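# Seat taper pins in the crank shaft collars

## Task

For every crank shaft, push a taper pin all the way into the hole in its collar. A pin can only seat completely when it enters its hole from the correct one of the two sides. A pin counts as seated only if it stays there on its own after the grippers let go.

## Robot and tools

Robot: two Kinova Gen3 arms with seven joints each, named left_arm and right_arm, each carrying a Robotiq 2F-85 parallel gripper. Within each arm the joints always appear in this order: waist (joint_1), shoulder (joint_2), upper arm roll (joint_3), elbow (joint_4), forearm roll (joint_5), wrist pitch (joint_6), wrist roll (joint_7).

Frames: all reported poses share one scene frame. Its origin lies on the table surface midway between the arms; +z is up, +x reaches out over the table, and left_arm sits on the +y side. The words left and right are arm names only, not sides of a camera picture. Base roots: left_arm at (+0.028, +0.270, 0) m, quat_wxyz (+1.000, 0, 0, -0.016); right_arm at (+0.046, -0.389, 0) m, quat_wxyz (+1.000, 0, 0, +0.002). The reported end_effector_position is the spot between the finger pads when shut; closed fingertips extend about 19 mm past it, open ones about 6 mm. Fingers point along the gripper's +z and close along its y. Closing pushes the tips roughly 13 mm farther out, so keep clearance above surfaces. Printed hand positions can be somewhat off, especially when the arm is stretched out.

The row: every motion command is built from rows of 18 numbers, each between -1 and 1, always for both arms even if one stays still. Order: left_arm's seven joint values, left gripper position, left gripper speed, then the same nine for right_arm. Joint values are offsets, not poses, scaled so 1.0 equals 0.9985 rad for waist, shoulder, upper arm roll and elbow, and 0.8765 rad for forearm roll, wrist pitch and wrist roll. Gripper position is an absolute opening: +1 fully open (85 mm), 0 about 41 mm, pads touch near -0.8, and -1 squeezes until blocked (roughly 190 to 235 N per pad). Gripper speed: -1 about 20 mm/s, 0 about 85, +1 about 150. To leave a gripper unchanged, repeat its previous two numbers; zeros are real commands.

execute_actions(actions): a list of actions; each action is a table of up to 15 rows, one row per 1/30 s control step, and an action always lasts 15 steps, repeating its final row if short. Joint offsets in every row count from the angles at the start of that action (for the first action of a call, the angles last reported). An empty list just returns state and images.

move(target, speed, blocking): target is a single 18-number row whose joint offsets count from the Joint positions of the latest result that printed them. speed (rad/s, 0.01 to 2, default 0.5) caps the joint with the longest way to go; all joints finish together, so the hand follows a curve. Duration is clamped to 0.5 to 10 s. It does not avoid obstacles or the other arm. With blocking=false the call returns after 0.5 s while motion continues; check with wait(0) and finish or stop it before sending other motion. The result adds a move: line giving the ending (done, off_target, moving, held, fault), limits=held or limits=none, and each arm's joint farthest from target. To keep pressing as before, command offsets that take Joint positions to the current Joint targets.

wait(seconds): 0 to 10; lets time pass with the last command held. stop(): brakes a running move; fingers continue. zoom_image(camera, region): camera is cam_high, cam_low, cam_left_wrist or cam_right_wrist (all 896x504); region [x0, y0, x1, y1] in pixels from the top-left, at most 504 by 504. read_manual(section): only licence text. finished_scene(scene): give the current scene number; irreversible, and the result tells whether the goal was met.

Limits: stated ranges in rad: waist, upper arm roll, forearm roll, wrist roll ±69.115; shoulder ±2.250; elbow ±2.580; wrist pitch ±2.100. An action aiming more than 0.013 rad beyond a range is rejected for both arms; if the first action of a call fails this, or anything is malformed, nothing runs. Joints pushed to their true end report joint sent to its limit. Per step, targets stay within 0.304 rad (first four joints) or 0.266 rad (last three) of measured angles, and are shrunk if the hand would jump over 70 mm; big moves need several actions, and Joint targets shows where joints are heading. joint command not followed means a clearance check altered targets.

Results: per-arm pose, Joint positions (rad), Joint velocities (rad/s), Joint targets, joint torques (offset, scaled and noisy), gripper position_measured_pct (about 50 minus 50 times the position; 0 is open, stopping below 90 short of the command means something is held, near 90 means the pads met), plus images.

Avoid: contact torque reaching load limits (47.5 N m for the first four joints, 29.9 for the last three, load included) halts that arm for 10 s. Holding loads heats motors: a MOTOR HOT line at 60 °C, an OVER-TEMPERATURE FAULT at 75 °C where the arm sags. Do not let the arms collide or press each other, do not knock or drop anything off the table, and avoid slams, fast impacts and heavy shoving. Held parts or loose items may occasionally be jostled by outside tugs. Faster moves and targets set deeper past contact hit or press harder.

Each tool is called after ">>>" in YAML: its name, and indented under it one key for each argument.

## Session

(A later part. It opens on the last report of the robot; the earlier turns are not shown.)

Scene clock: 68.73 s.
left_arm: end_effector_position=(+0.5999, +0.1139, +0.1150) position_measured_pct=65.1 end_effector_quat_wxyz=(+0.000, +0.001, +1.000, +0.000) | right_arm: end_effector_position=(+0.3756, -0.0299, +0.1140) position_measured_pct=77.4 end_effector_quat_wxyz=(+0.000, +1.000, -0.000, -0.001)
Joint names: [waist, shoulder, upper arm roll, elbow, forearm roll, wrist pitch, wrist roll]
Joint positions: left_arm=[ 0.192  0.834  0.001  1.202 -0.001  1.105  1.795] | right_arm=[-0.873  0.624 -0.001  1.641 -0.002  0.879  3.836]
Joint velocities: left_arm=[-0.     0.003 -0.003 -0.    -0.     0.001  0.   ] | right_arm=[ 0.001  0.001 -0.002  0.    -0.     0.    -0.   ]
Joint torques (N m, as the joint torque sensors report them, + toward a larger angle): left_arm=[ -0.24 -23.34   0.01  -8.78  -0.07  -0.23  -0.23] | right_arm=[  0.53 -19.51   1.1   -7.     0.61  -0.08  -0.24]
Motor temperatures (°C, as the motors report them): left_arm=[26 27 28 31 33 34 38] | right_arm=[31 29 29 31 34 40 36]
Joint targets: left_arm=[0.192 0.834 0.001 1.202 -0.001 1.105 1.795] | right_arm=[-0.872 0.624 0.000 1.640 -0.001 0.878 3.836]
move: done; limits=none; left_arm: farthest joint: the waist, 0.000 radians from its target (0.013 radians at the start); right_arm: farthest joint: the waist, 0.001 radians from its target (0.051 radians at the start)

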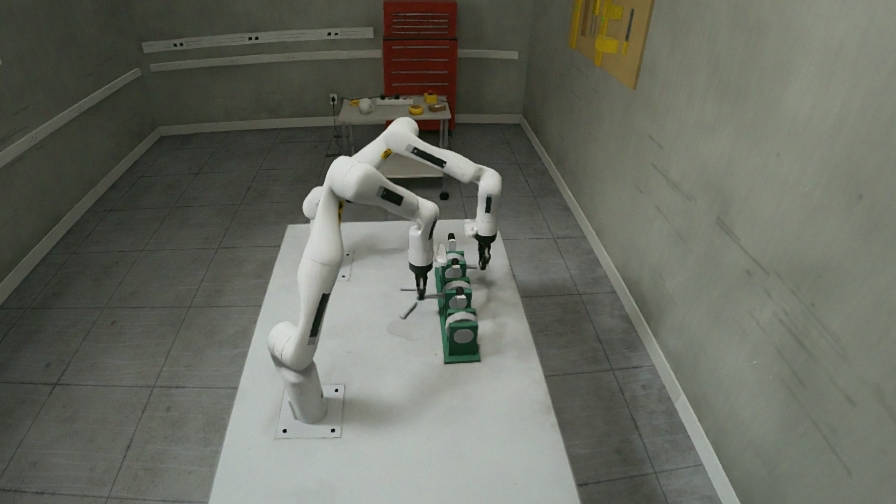

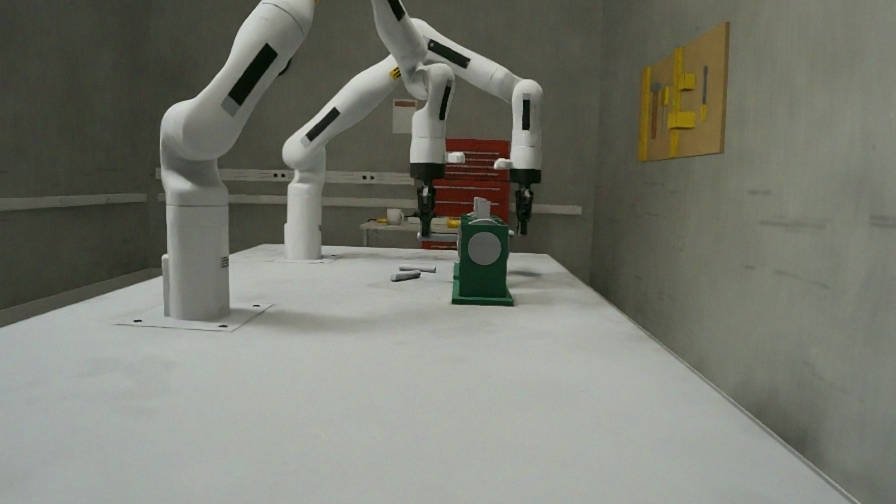

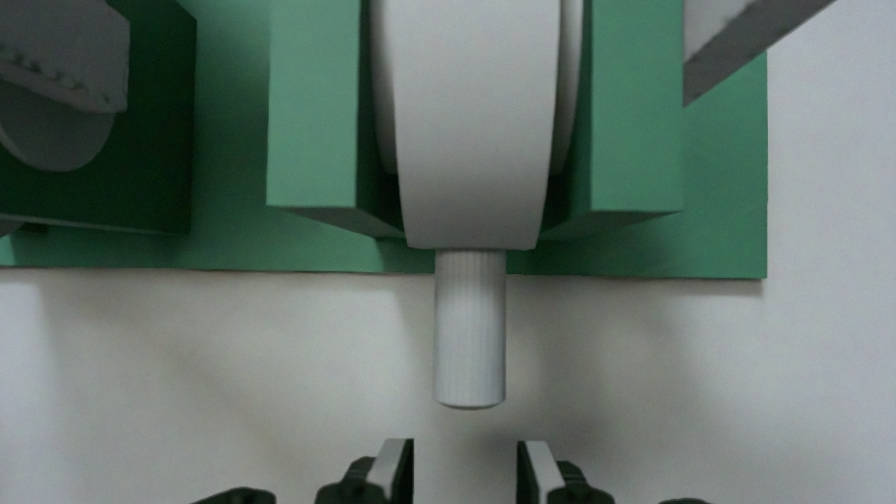

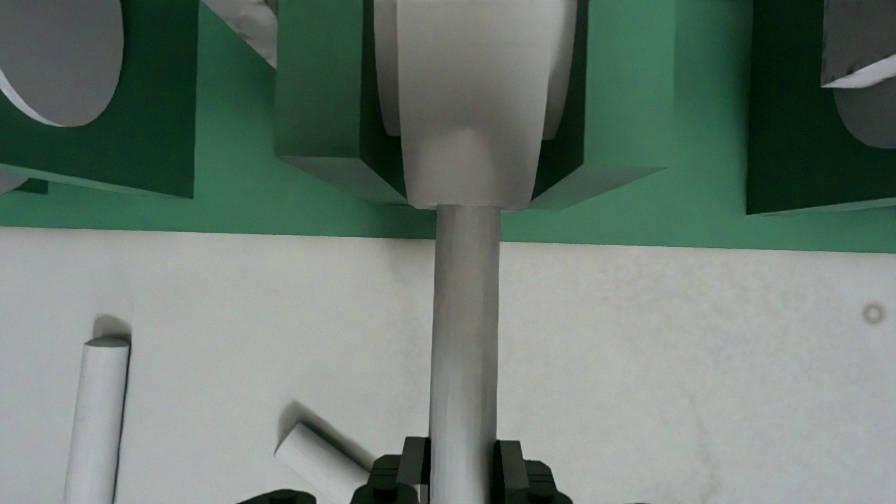

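>>> move:
  target: [0,0,0,0,0,0,0,-1,0.5,0.0204,0.0166,0.001,-0.0343,0.001,0.0173,0.0226,-1,0]
  speed: 0.07

Scene clock: 69.77 s.
left_arm: end_effector_position=(+0.5999, +0.1139, +0.1150) position_measured_pct=91.7 end_effector_quat_wxyz=(+0.000, +0.001, +1.000, +0.000) | right_arm: end_effector_position=(+0.3898, -0.0296, +0.1142) position_measured_pct=77.4 end_effector_quat_wxyz=(-0.000, +1.000, -0.001, +0.000)
Joint names: [waist, shoulder, upper arm roll, elbow, forearm roll, wrist pitch, wrist roll]
Joint positions: left_arm=[ 0.192  0.834  0.001  1.202 -0.001  1.105  1.795] | right_arm=[-0.853  0.64   0.     1.607 -0.001  0.894  3.856]
Joint velocities: left_arm=[-0.001 -0.     0.002 -0.     0.     0.     0.   ] | right_arm=[ 0.001  0.    -0.001 -0.003 -0.     0.001  0.   ]
Joint torques (N m, as the joint torque sensors report them, + toward a larger angle): left_arm=[ -0.72 -23.4    0.09  -8.18   0.     0.12  -0.14] | right_arm=[ -0.22 -20.76   0.61  -7.3    0.13   0.12  -0.11]
Motor temperatures (°C, as the motors report them): left_arm=[26 27 28 31 33 34 38] | right_arm=[31 29 29 31 34 40 36]
Joint targets: left_arm=[0.192 0.834 0.001 1.202 -0.001 1.105 1.795] | right_arm=[-0.853 0.640 0.000 1.607 -0.001 0.894 3.856]
move: done; limits=none; left_arm: farthest joint: the waist, 0.000 radians from its target (0.000 radians at the start); right_arm: farthest joint: the waist, 0.001 radians from its target (0.021 radians at the start)

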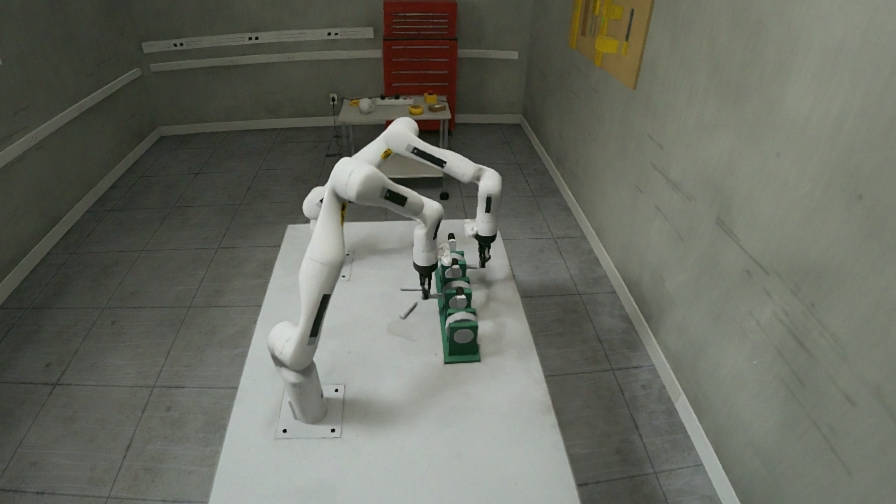

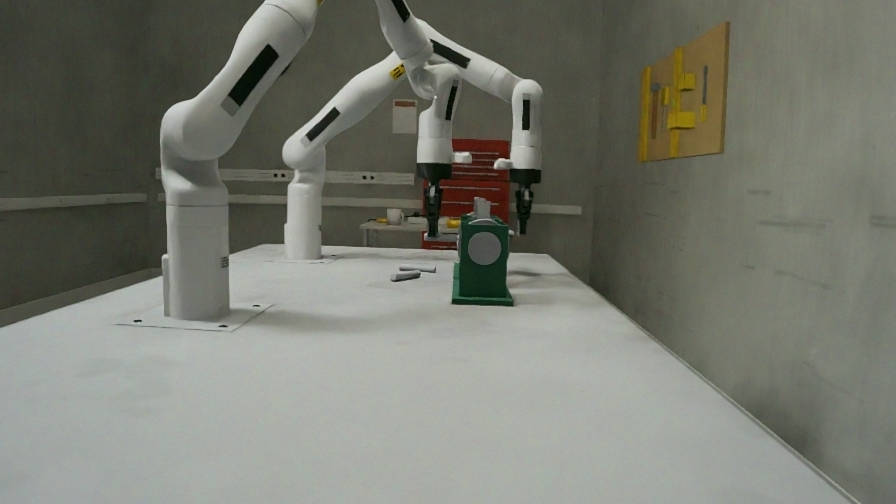

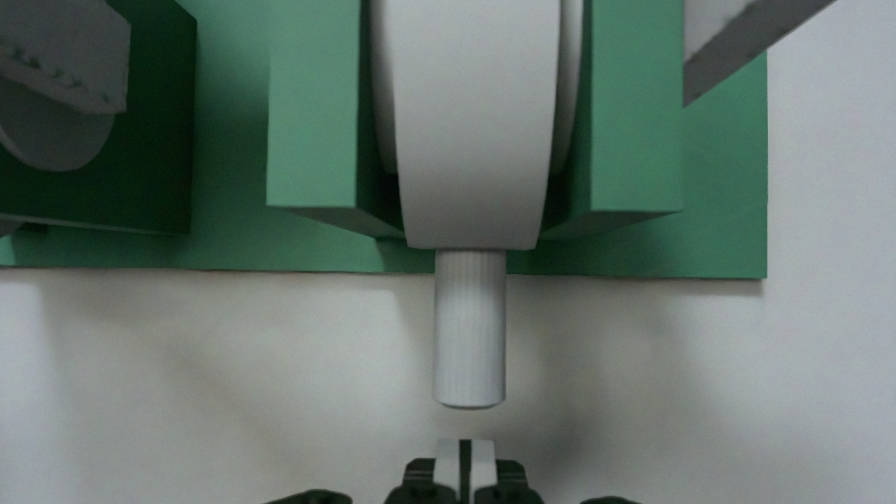

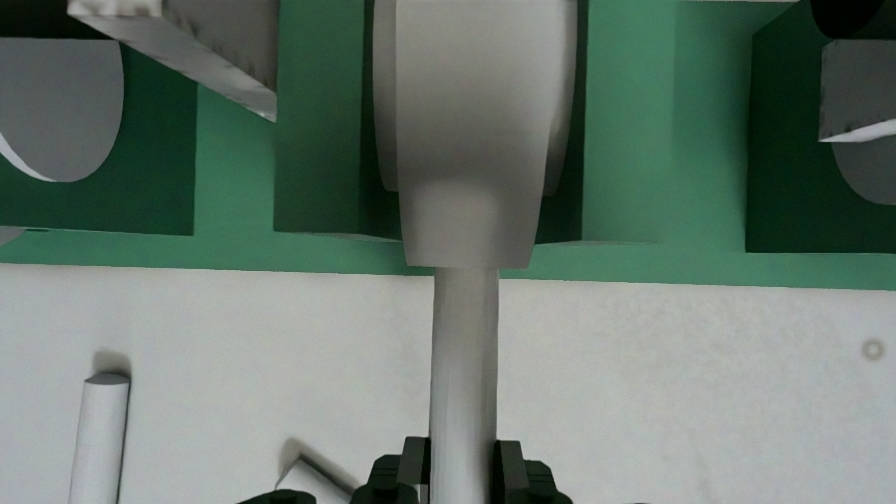

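>>> move:
  target: [0.018,-0.093,0,0.1952,0,-0.1158,0.0205,-1,0.5,0.0457,0.042,0,-0.0846,0,0.0493,0.0513,-1,0]
  speed: 0.2

Scene clock: 71.43 s.
left_arm: end_effector_position=(+0.5560, +0.1142, +0.1152) position_measured_pct=91.7 end_effector_quat_wxyz=(+0.001, +0.000, +1.000, -0.000) | right_arm: end_effector_position=(+0.4173, -0.0294, +0.1138) position_measured_pct=77.4 end_effector_quat_wxyz=(+0.001, +1.000, +0.000, -0.003)
Joint names: [waist, shoulder, upper arm roll, elbow, forearm roll, wrist pitch, wrist roll]
Joint positions: left_arm=[ 0.209  0.741  0.     1.396 -0.001  1.002  1.813] | right_arm=[-0.81   0.681 -0.002  1.525 -0.003  0.941  3.9  ]
Joint velocities: left_arm=[ 0.001 -0.002  0.002  0.002 -0.     0.001 -0.   ] | right_arm=[ 0.002  0.001  0.    -0.002 -0.    -0.     0.   ]
Joint torques (N m, as the joint torque sensors report them, + toward a larger angle): left_arm=[ -0.05 -22.13   0.92  -6.93  -0.04   0.84  -0.16] | right_arm=[  1.07 -19.88   2.13  -9.39   1.06  -1.28  -0.08]
Motor temperatures (°C, as the motors report them): left_arm=[26 27 28 31 33 34 38] | right_arm=[31 29 29 31 34 40 36]
Joint targets: left_arm=[0.210 0.741 0.001 1.397 -0.001 1.003 1.813] | right_arm=[-0.808 0.682 0.000 1.522 -0.001 0.937 3.900]
move: done; limits=none; left_arm: farthest joint: the wrist pitch, 0.002 radians from its target (0.101 radians at the start); right_arm: farthest joint: the waist, 0.003 radians from its target (0.046 radians at the start)

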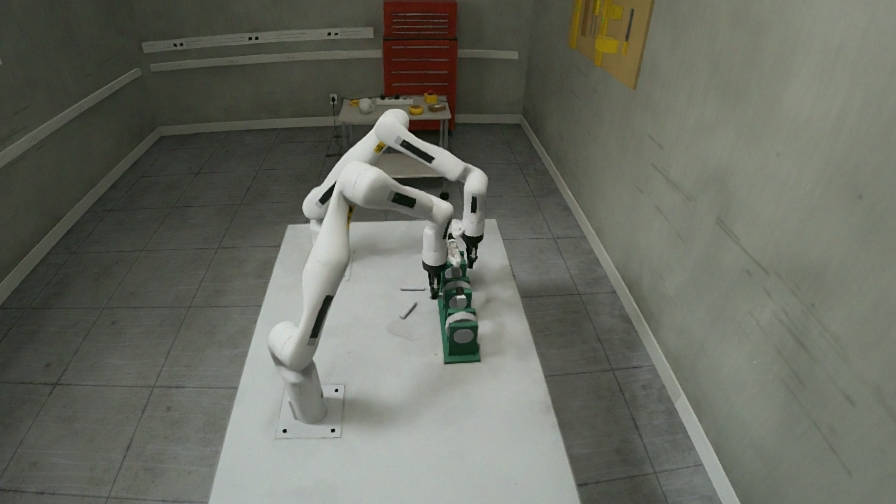

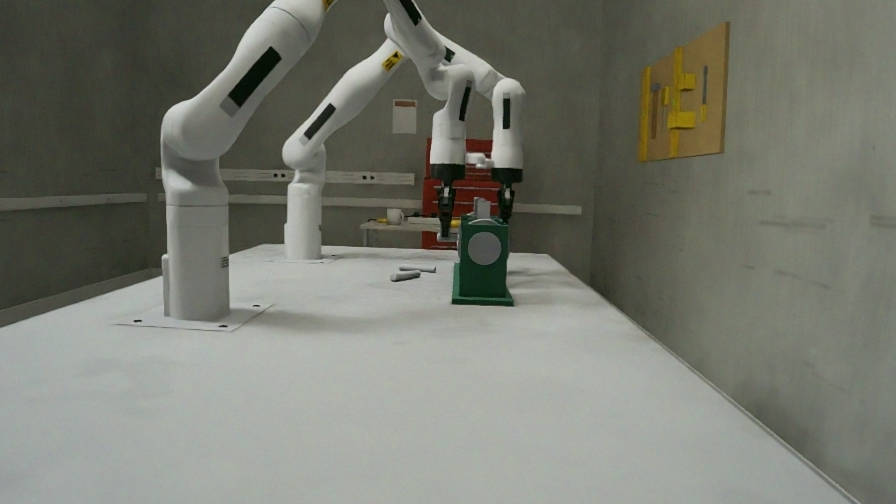

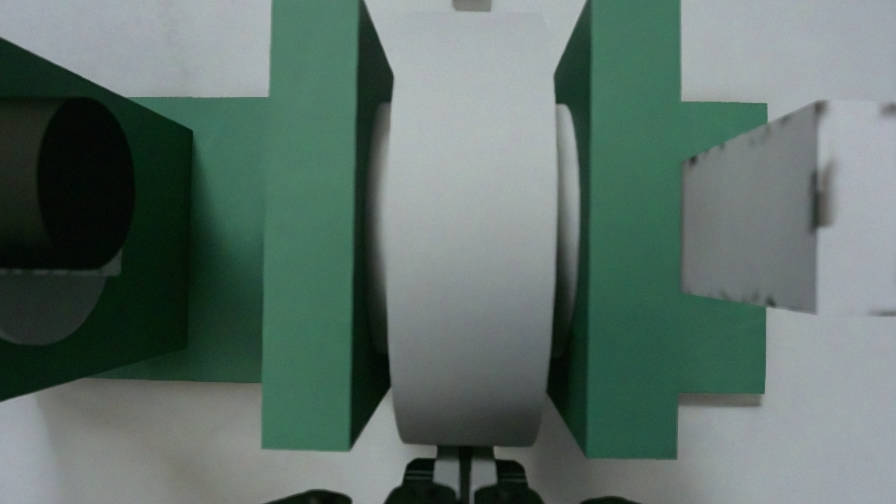

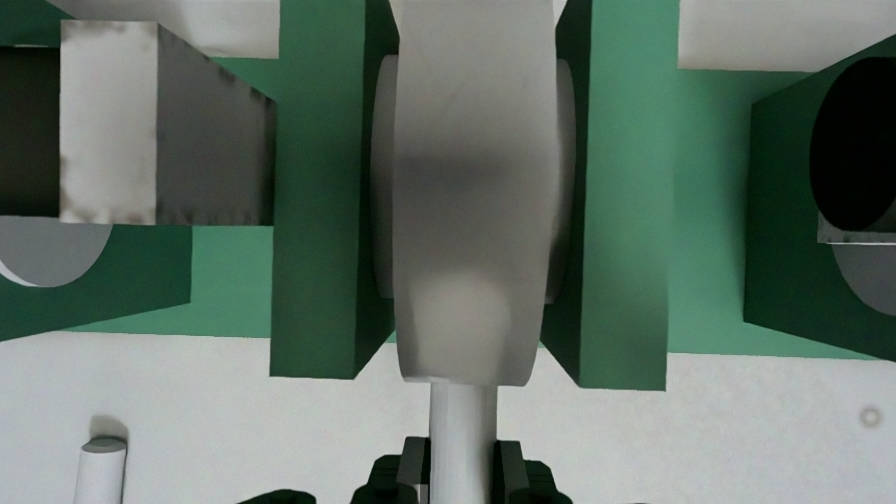

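>>> move:
  target: [0.003,-0.0103,0,0.0217,0,-0.012,0.002,-1,0.5,0,0,0,0,0,0,0,-0.3,0.5]
  speed: 0.05

Scene clock: 72.50 s.
left_arm: end_effector_position=(+0.5556, +0.1147, +0.1173) position_measured_pct=91.7 end_effector_quat_wxyz=(+0.008, -0.000, +1.000, -0.001) | right_arm: end_effector_position=(+0.4173, -0.0294, +0.1138) position_measured_pct=65.1 end_effector_quat_wxyz=(+0.001, +1.000, +0.000, -0.003)
Joint names: [waist, shoulder, upper arm roll, elbow, forearm roll, wrist pitch, wrist roll]
Joint positions: left_arm=[ 0.211  0.73  -0.001  1.412 -0.002  0.985  1.815] | right_arm=[-0.81   0.681 -0.002  1.525 -0.003  0.941  3.9  ]
Joint velocities: left_arm=[ 0.    -0.001  0.     0.001 -0.     0.001 -0.   ] | right_arm=[0.    0.001 0.    0.    0.    0.001 0.   ]
Joint torques (N m, as the joint torque sensors report them, + toward a larger angle): left_arm=[  1.17 -21.38   1.45  -4.09   0.28   3.33  -0.27] | right_arm=[ -0.26 -20.67   0.31  -6.74   0.04   0.16  -0.21]
Motor temperatures (°C, as the motors report them): left_arm=[26 27 28 31 33 34 38] | right_arm=[31 29 29 31 34 40 36]
Joint targets: left_arm=[0.212 0.731 0.000 1.417 -0.001 0.991 1.815] | right_arm=[-0.810 0.681 -0.002 1.525 -0.003 0.941 3.900]
move: done; limits=none; left_arm: farthest joint: the elbow, 0.006 radians from its target (0.022 radians at the start); right_arm: farthest joint: the waist, 0.000 radians from its target (0.000 radians at the start)

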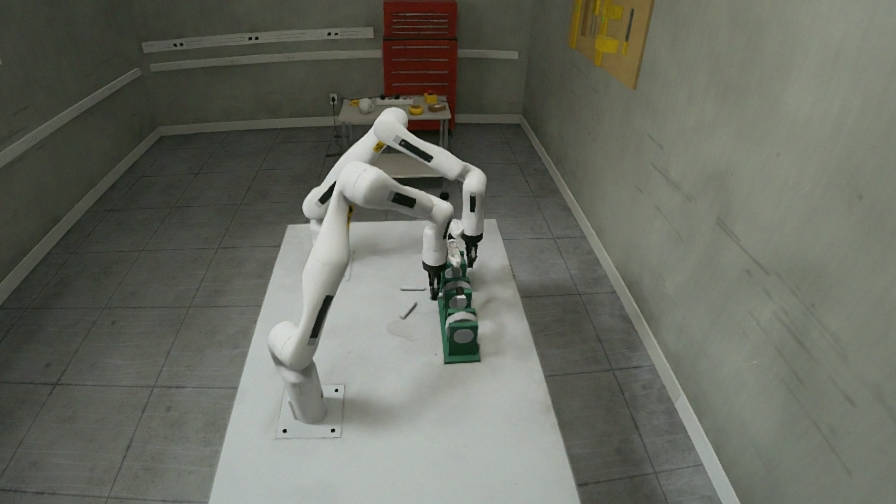

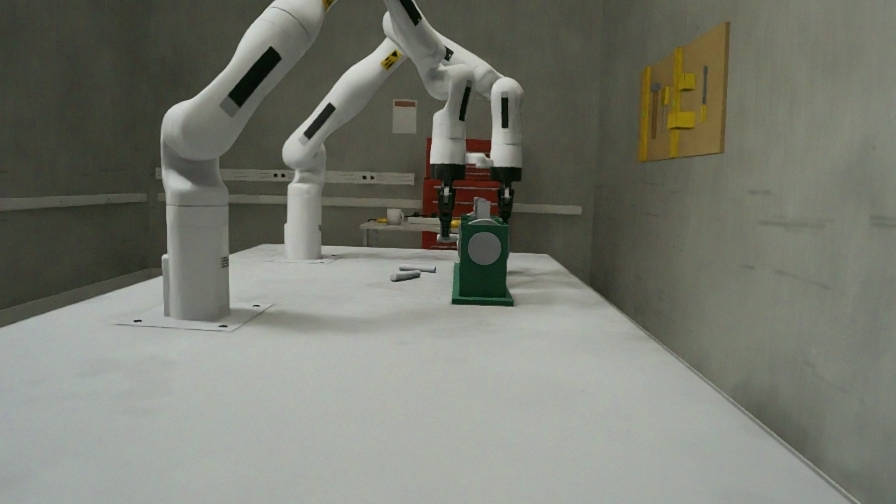

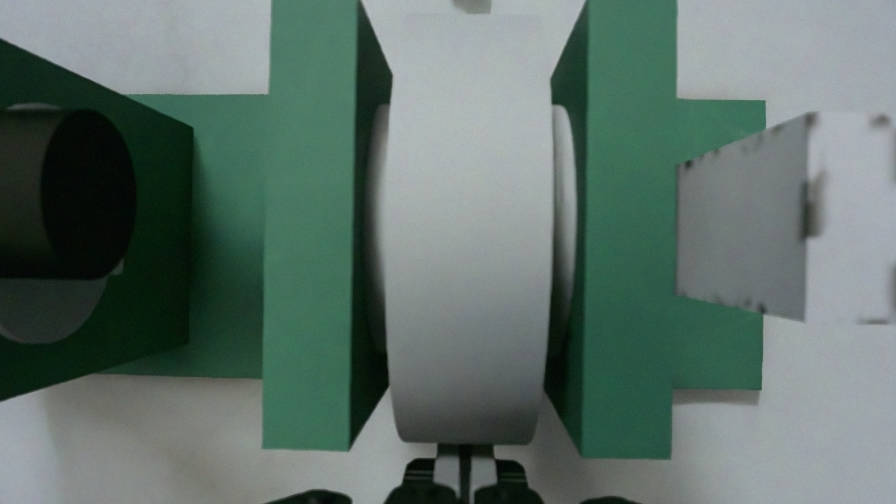

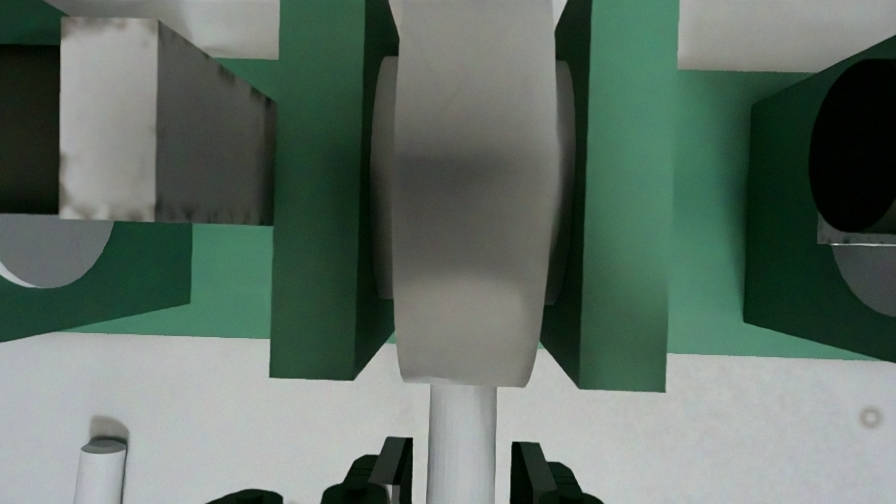

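>>> move:
  target: [-0.019,0.104,0.001,-0.21,0.002,0.137,-0.023,-1,0.5,-0.0503,-0.0423,0.002,0.098,0.003,-0.0696,-0.059,-0.3,0.5]
  speed: 0.35

>>> move:
  target: [0,0,0,0,0,0,0,-1,0.5,0,0,0,0,0,0,0,-1,0.5]

Scene clock: 73.87 s.
left_arm: end_effector_position=(+0.6002, +0.1142, +0.1156) position_measured_pct=91.7 end_effector_quat_wxyz=(+0.001, +0.000, +1.000, +0.000) | right_arm: end_effector_position=(+0.3851, -0.0299, +0.1109) position_measured_pct=65.1 end_effector_quat_wxyz=(-0.000, +1.000, -0.000, +0.000)
Joint names: [waist, shoulder, upper arm roll, elbow, forearm roll, wrist pitch, wrist roll]
Joint positions: left_arm=[ 0.192  0.833 -0.     1.202 -0.     1.105  1.794] | right_arm=[-0.86   0.639  0.     1.623 -0.     0.879  3.849]
Joint velocities: left_arm=[-0.001  0.004  0.002 -0.001  0.    -0.    -0.   ] | right_arm=[-0.001 -0.002  0.     0.001  0.    -0.001 -0.   ]
Joint torques (N m, as the joint torque sensors report them, + toward a larger angle): left_arm=[ -0.18 -23.66   0.27  -8.4   -0.21  -0.21  -0.48] | right_arm=[  0.02 -19.84   0.59  -6.66  -0.16   0.09  -0.08]
Motor temperatures (°C, as the motors report them): left_arm=[26 27 28 31 33 34 38] | right_arm=[31 29 29 31 34 40 36]
Joint targets: left_arm=[0.192 0.834 -0.000 1.202 -0.000 1.105 1.794] | right_arm=[-0.860 0.639 0.000 1.623 -0.000 0.879 3.849]
move: done; limits=none; left_arm: farthest joint: the shoulder, 0.001 radians from its target (0.104 radians at the start); right_arm: farthest joint: the wrist pitch, 0.001 radians from its target (0.061 radians at the start)

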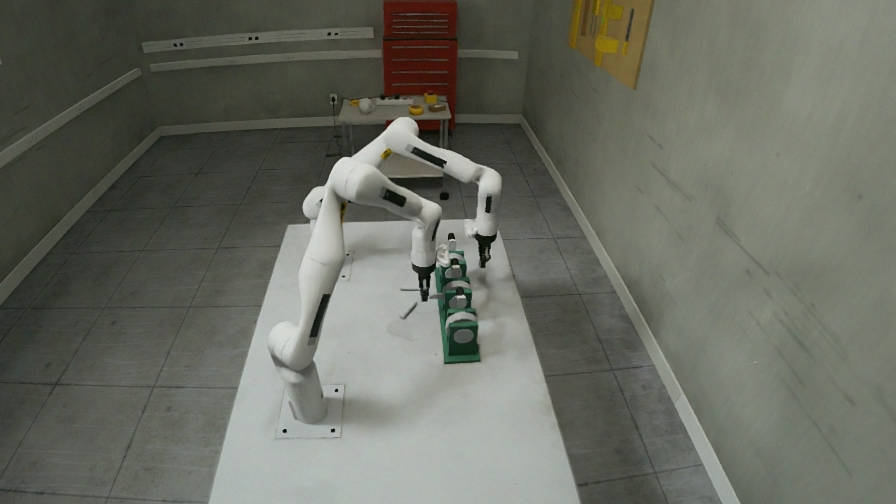

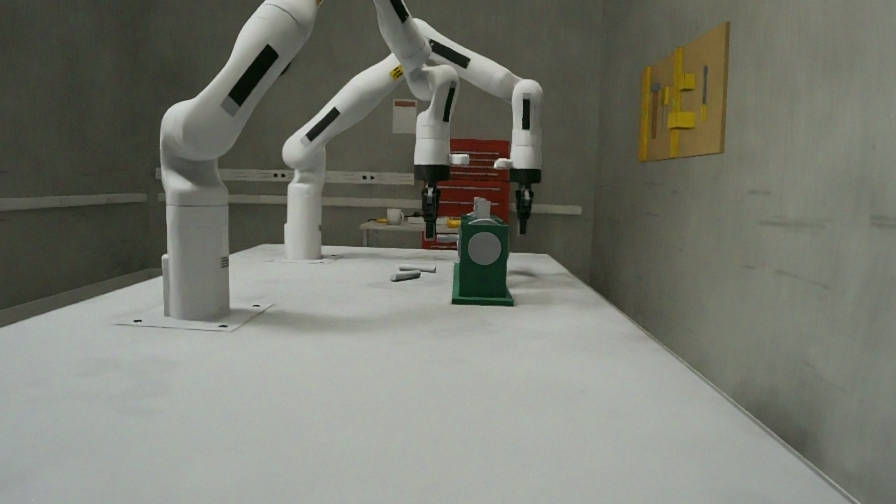

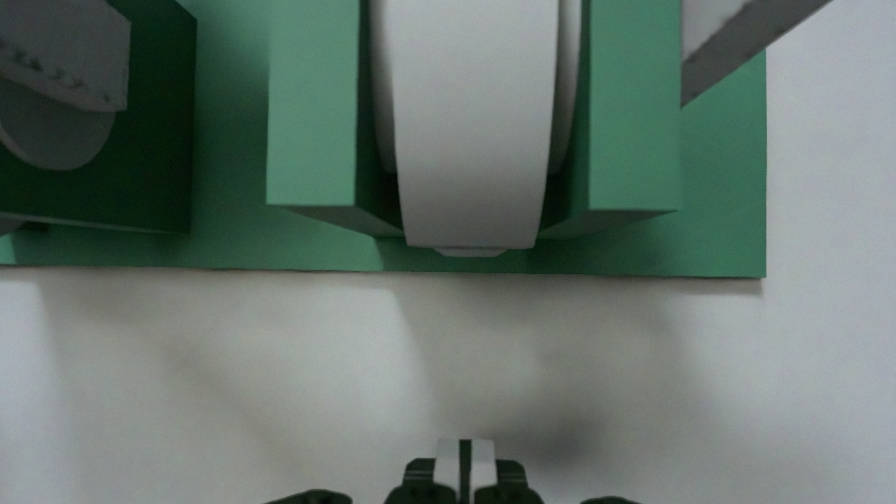

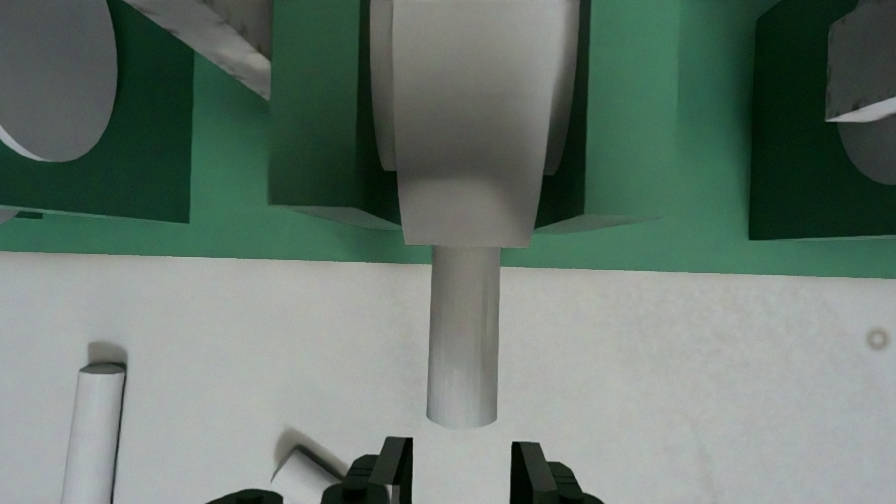

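Scene clock: 74.37 s.
left_arm: end_effector_position=(+0.6002, +0.1142, +0.1156) position_measured_pct=91.7 end_effector_quat_wxyz=(+0.001, +0.000, +1.000, +0.000) | right_arm: end_effector_position=(+0.3851, -0.0299, +0.1109) position_measured_pct=91.7 end_effector_quat_wxyz=(-0.000, +1.000, -0.000, +0.000)
Joint names: [waist, shoulder, upper arm roll, elbow, forearm roll, wrist pitch, wrist roll]
Joint positions: left_arm=[ 0.192  0.833 -0.     1.202 -0.     1.105  1.794] | right_arm=[-0.86   0.639  0.     1.623 -0.     0.879  3.849]
Joint velocities: left_arm=[ 0.    -0.    -0.001  0.    -0.     0.001 -0.   ] | right_arm=[-0.    -0.     0.    -0.002  0.     0.001  0.   ]
Joint torques (N m, as the joint torque sensors report them, + toward a larger angle): left_arm=[ -0.08 -23.63  -0.12  -8.44   0.16  -0.03  -0.16] | right_arm=[  0.19 -19.77   0.49  -6.23  -0.06  -0.04   0.03]
Motor temperatures (°C, as the motors report them): left_arm=[26 27 28 31 33 34 38] | right_arm=[31 29 29 31 34 40 36]
Joint targets: left_arm=[0.192 0.833 -0.000 1.202 -0.000 1.105 1.794] | right_arm=[-0.860 0.639 0.000 1.623 -0.000 0.879 3.849]
move: done; limits=none; left_arm: farthest joint: the waist, 0.000 radians from its target (0.000 radians at the start); right_arm: farthest joint: the waist, 0.000 radians from its target (0.000 radians at the start)

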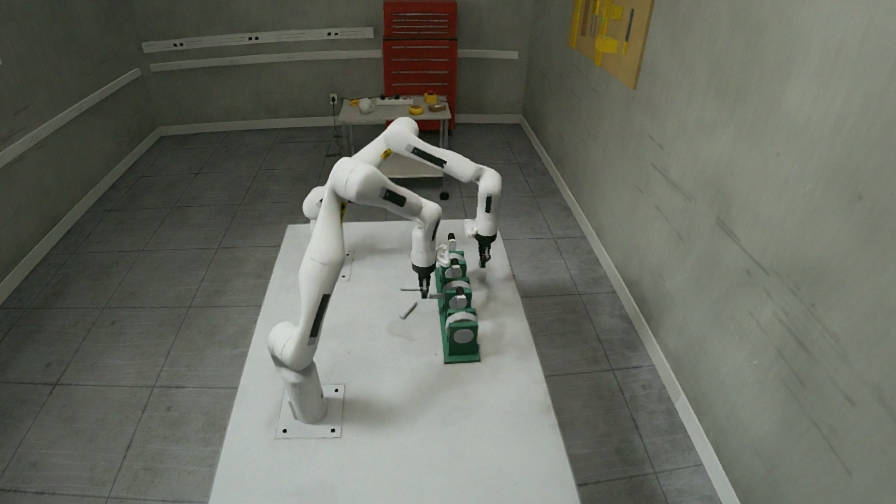

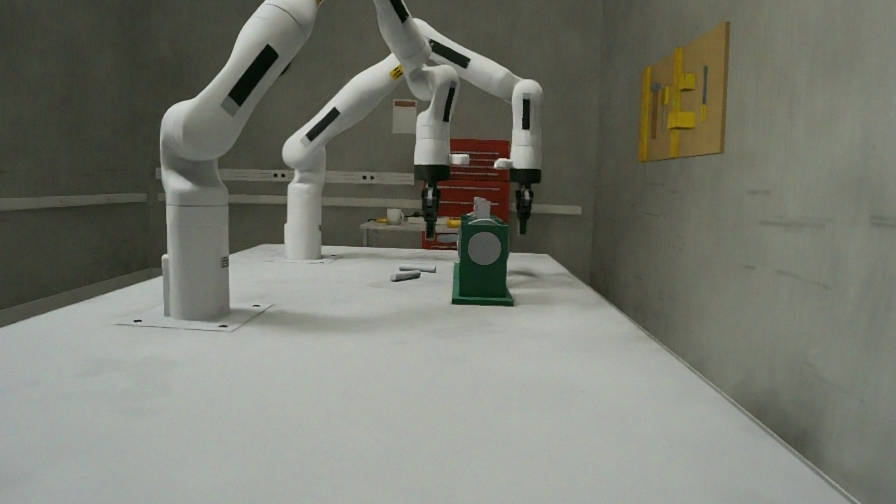

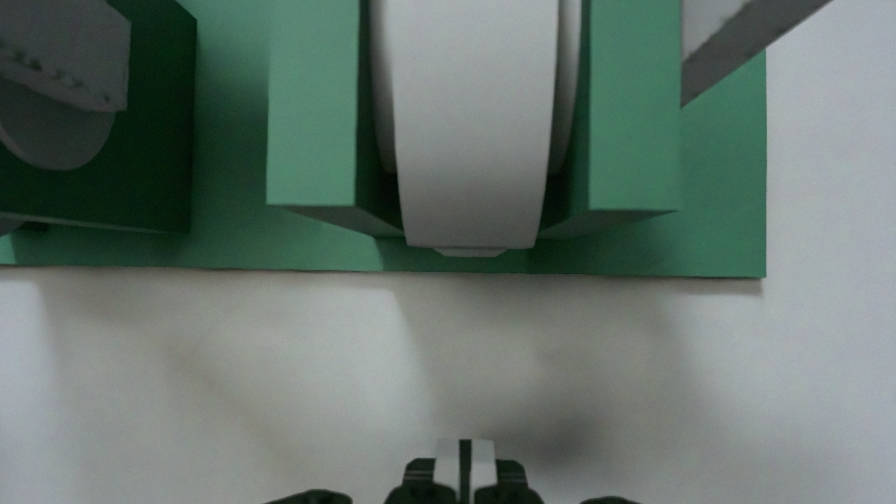

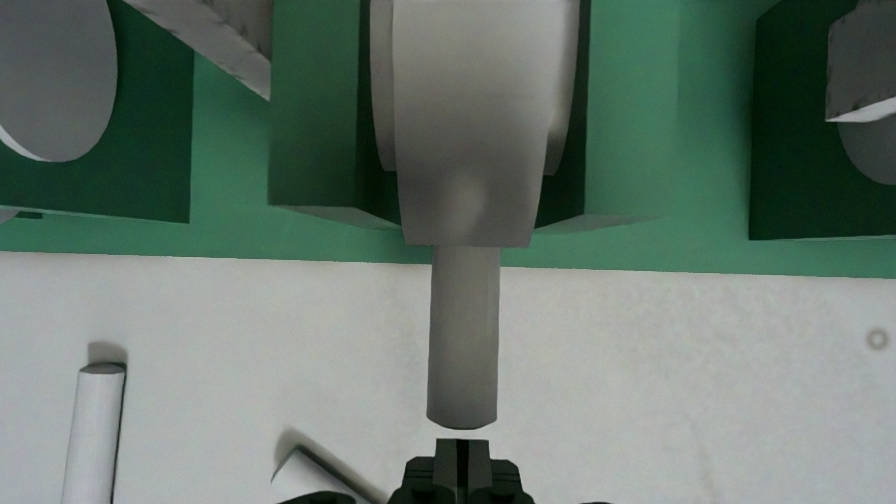

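>>> move:
  target: [0,0,0,0,0,0,0,-1,0.5,0.0733,0.0684,0,-0.141,0,0.0834,0.083,-1,0.5]
  speed: 0.12

Scene clock: 76.00 s.
left_arm: end_effector_position=(+0.6002, +0.1142, +0.1156) position_measured_pct=91.7 end_effector_quat_wxyz=(+0.001, +0.000, +1.000, +0.000) | right_arm: end_effector_position=(+0.4319, -0.0294, +0.1104) position_measured_pct=91.7 end_effector_quat_wxyz=(+0.001, +1.000, +0.001, -0.003)
Joint names: [waist, shoulder, upper arm roll, elbow, forearm roll, wrist pitch, wrist roll]
Joint positions: left_arm=[ 0.192  0.833 -0.     1.202 -0.     1.105  1.794] | right_arm=[-0.789  0.707 -0.003  1.485 -0.002  0.956  3.921]
Joint velocities: left_arm=[-0.     0.001 -0.001 -0.     0.     0.001 -0.   ] | right_arm=[ 0.001  0.002 -0.001 -0.    -0.    -0.    -0.   ]
Joint torques (N m, as the joint torque sensors report them, + toward a larger angle): left_arm=[  0.04 -23.82  -0.02  -8.21  -0.02  -0.07  -0.18] | right_arm=[  2.11 -21.12   2.34  -8.81   1.05  -1.39  -0.03]
Motor temperatures (°C, as the motors report them): left_arm=[26 27 28 31 33 34 38] | right_arm=[31 29 29 31 34 40 36]
Joint targets: left_arm=[0.192 0.833 -0.000 1.202 -0.000 1.105 1.794] | right_arm=[-0.787 0.707 0.000 1.482 -0.000 0.953 3.921]
move: done; limits=none; left_arm: farthest joint: the waist, 0.000 radians from its target (0.000 radians at the start); right_arm: farthest joint: the wrist pitch, 0.004 radians from its target (0.073 radians at the start)

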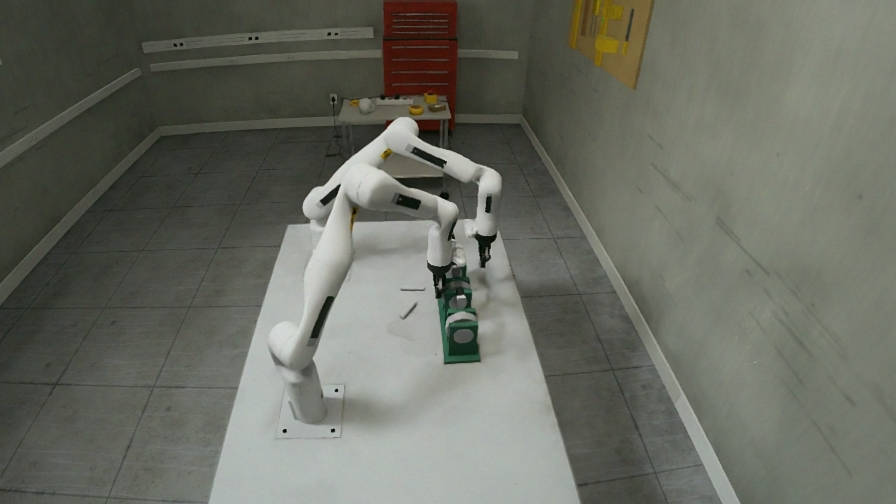

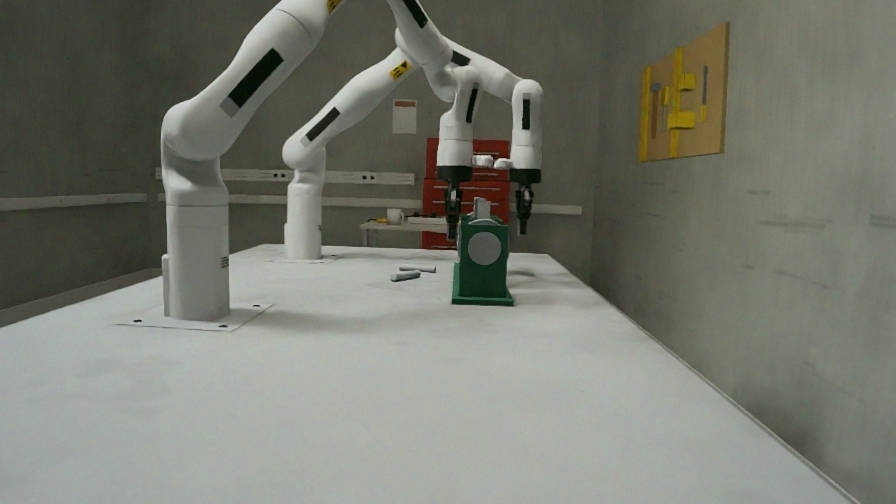

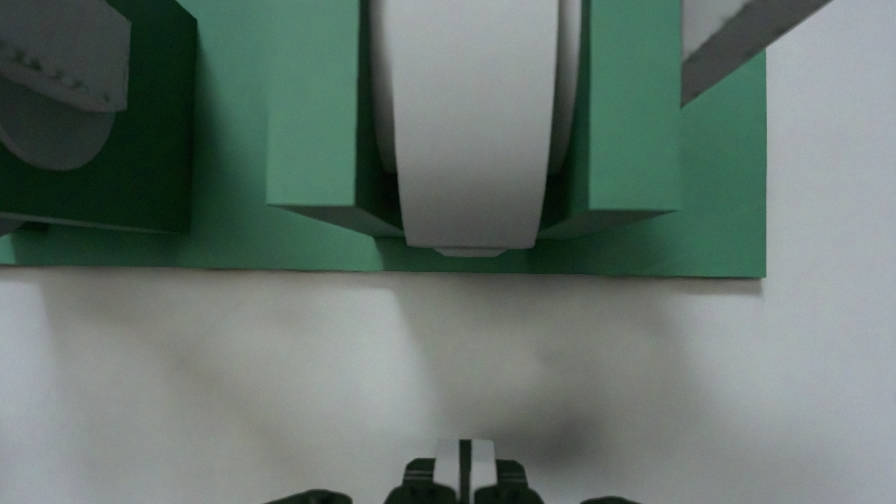

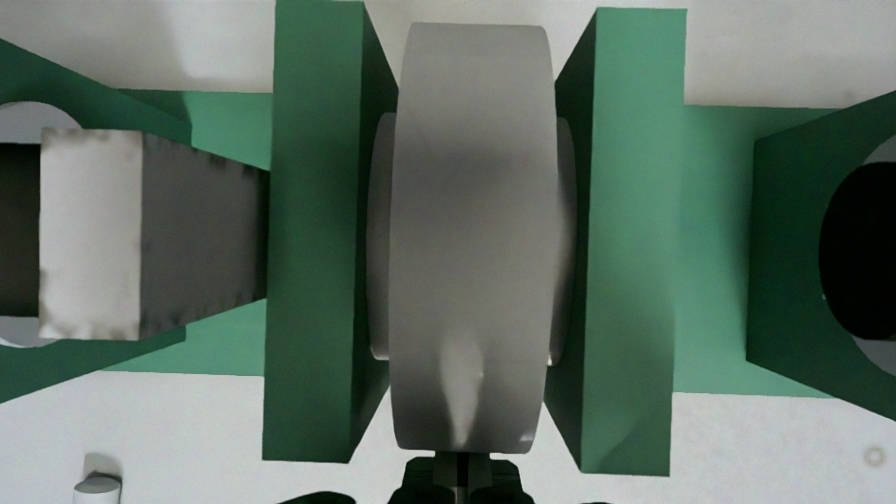

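>>> move:
  target: [0,0,0,0,0,0,0,-1,0.5,0.019,0.016,0.003,-0.036,0.002,0.015,0.019,-1,0.5]
  speed: 0.05

Scene clock: 77.13 s.
left_arm: end_effector_position=(+0.6002, +0.1142, +0.1156) position_measured_pct=91.7 end_effector_quat_wxyz=(+0.001, +0.000, +1.000, +0.000) | right_arm: end_effector_position=(+0.4328, -0.0287, +0.1079) position_measured_pct=91.7 end_effector_quat_wxyz=(+0.004, +1.000, +0.005, -0.013)
Joint names: [waist, shoulder, upper arm roll, elbow, forearm roll, wrist pitch, wrist roll]
Joint positions: left_arm=[ 0.192  0.833 -0.     1.202 -0.     1.105  1.794] | right_arm=[-0.779  0.724 -0.009  1.46  -0.01   0.982  3.938]
Joint velocities: left_arm=[-0.     0.    -0.001  0.     0.     0.001 -0.   ] | right_arm=[-0.     0.003  0.001  0.     0.    -0.001  0.   ]
Joint torques (N m, as the joint torque sensors report them, + toward a larger angle): left_arm=[ -0.27 -23.64  -0.03  -8.39  -0.12  -0.16  -0.11] | right_arm=[  7.32 -22.33   7.73 -15.48   4.17  -5.53   0.05]
Motor temperatures (°C, as the motors report them): left_arm=[26 27 28 31 33 34 38] | right_arm=[31 29 29 31 34 40 36]
Joint targets: left_arm=[0.192 0.833 -0.000 1.202 -0.000 1.105 1.794] | right_arm=[-0.770 0.723 0.000 1.449 -0.001 0.969 3.938]
move: off_target (right_arm); limits=none; left_arm: farthest joint: the waist, 0.000 radians from its target (0.000 radians at the start); right_arm: farthest joint: the wrist pitch, 0.013 radians from its target (0.013 radians at the start)

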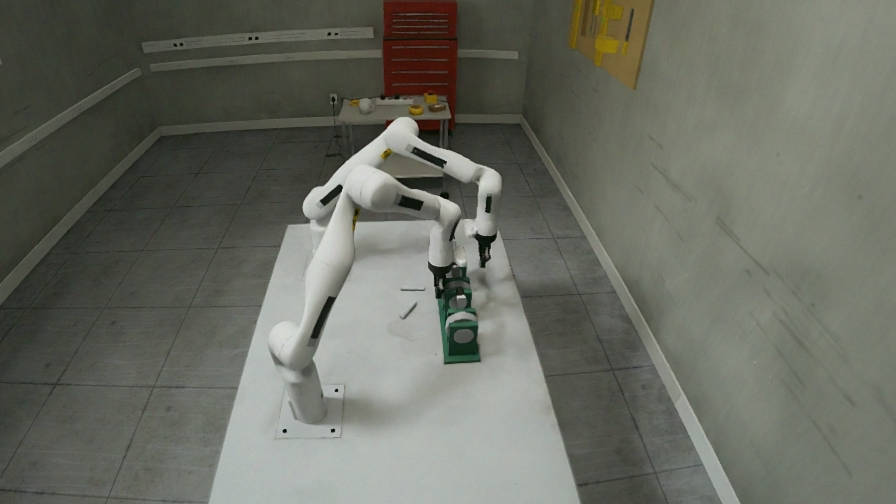

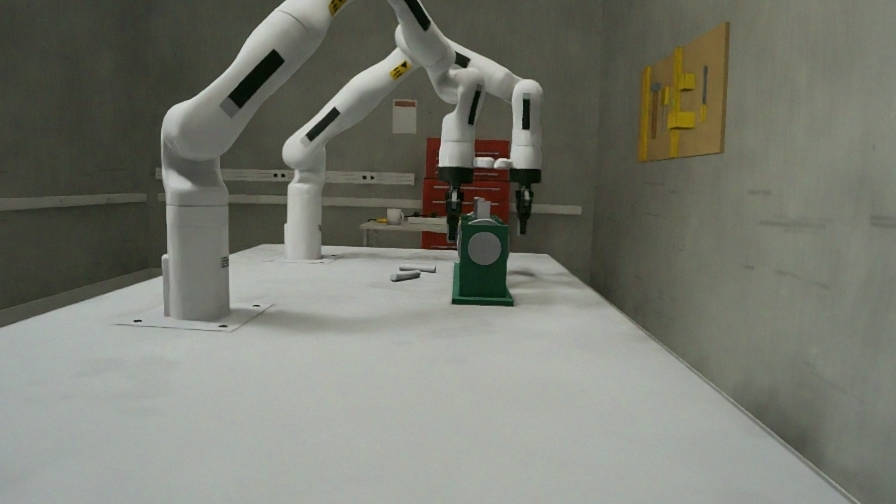

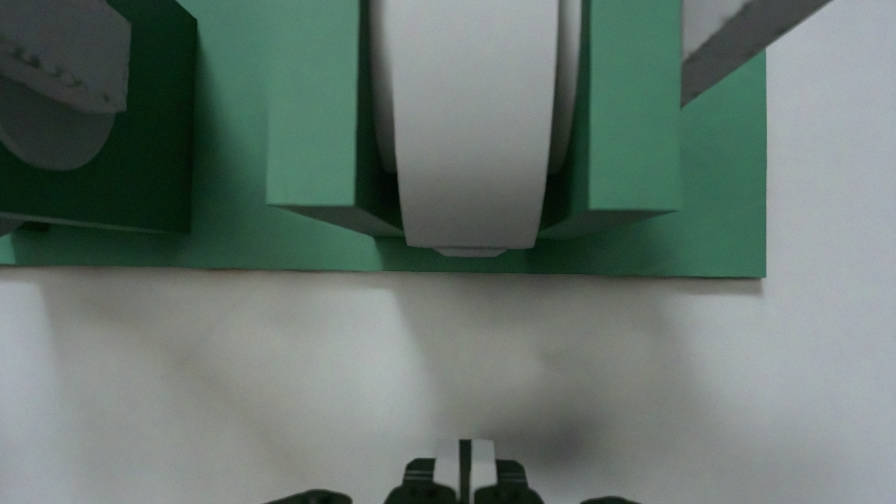

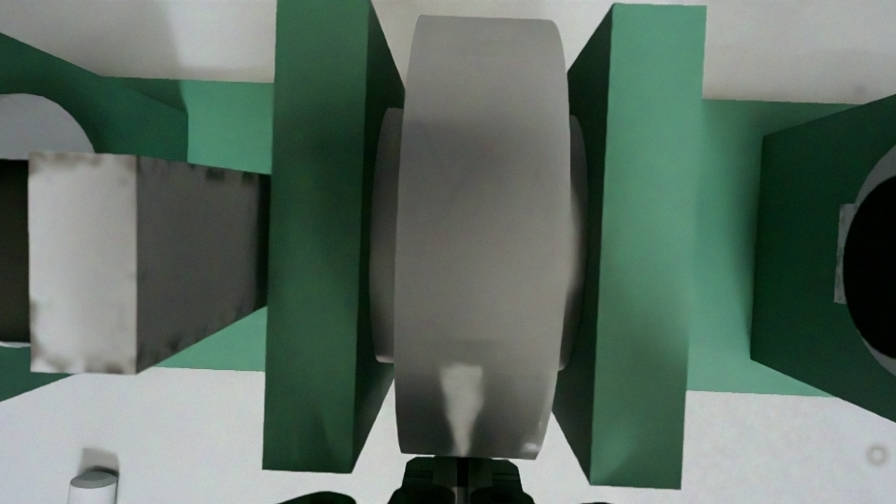

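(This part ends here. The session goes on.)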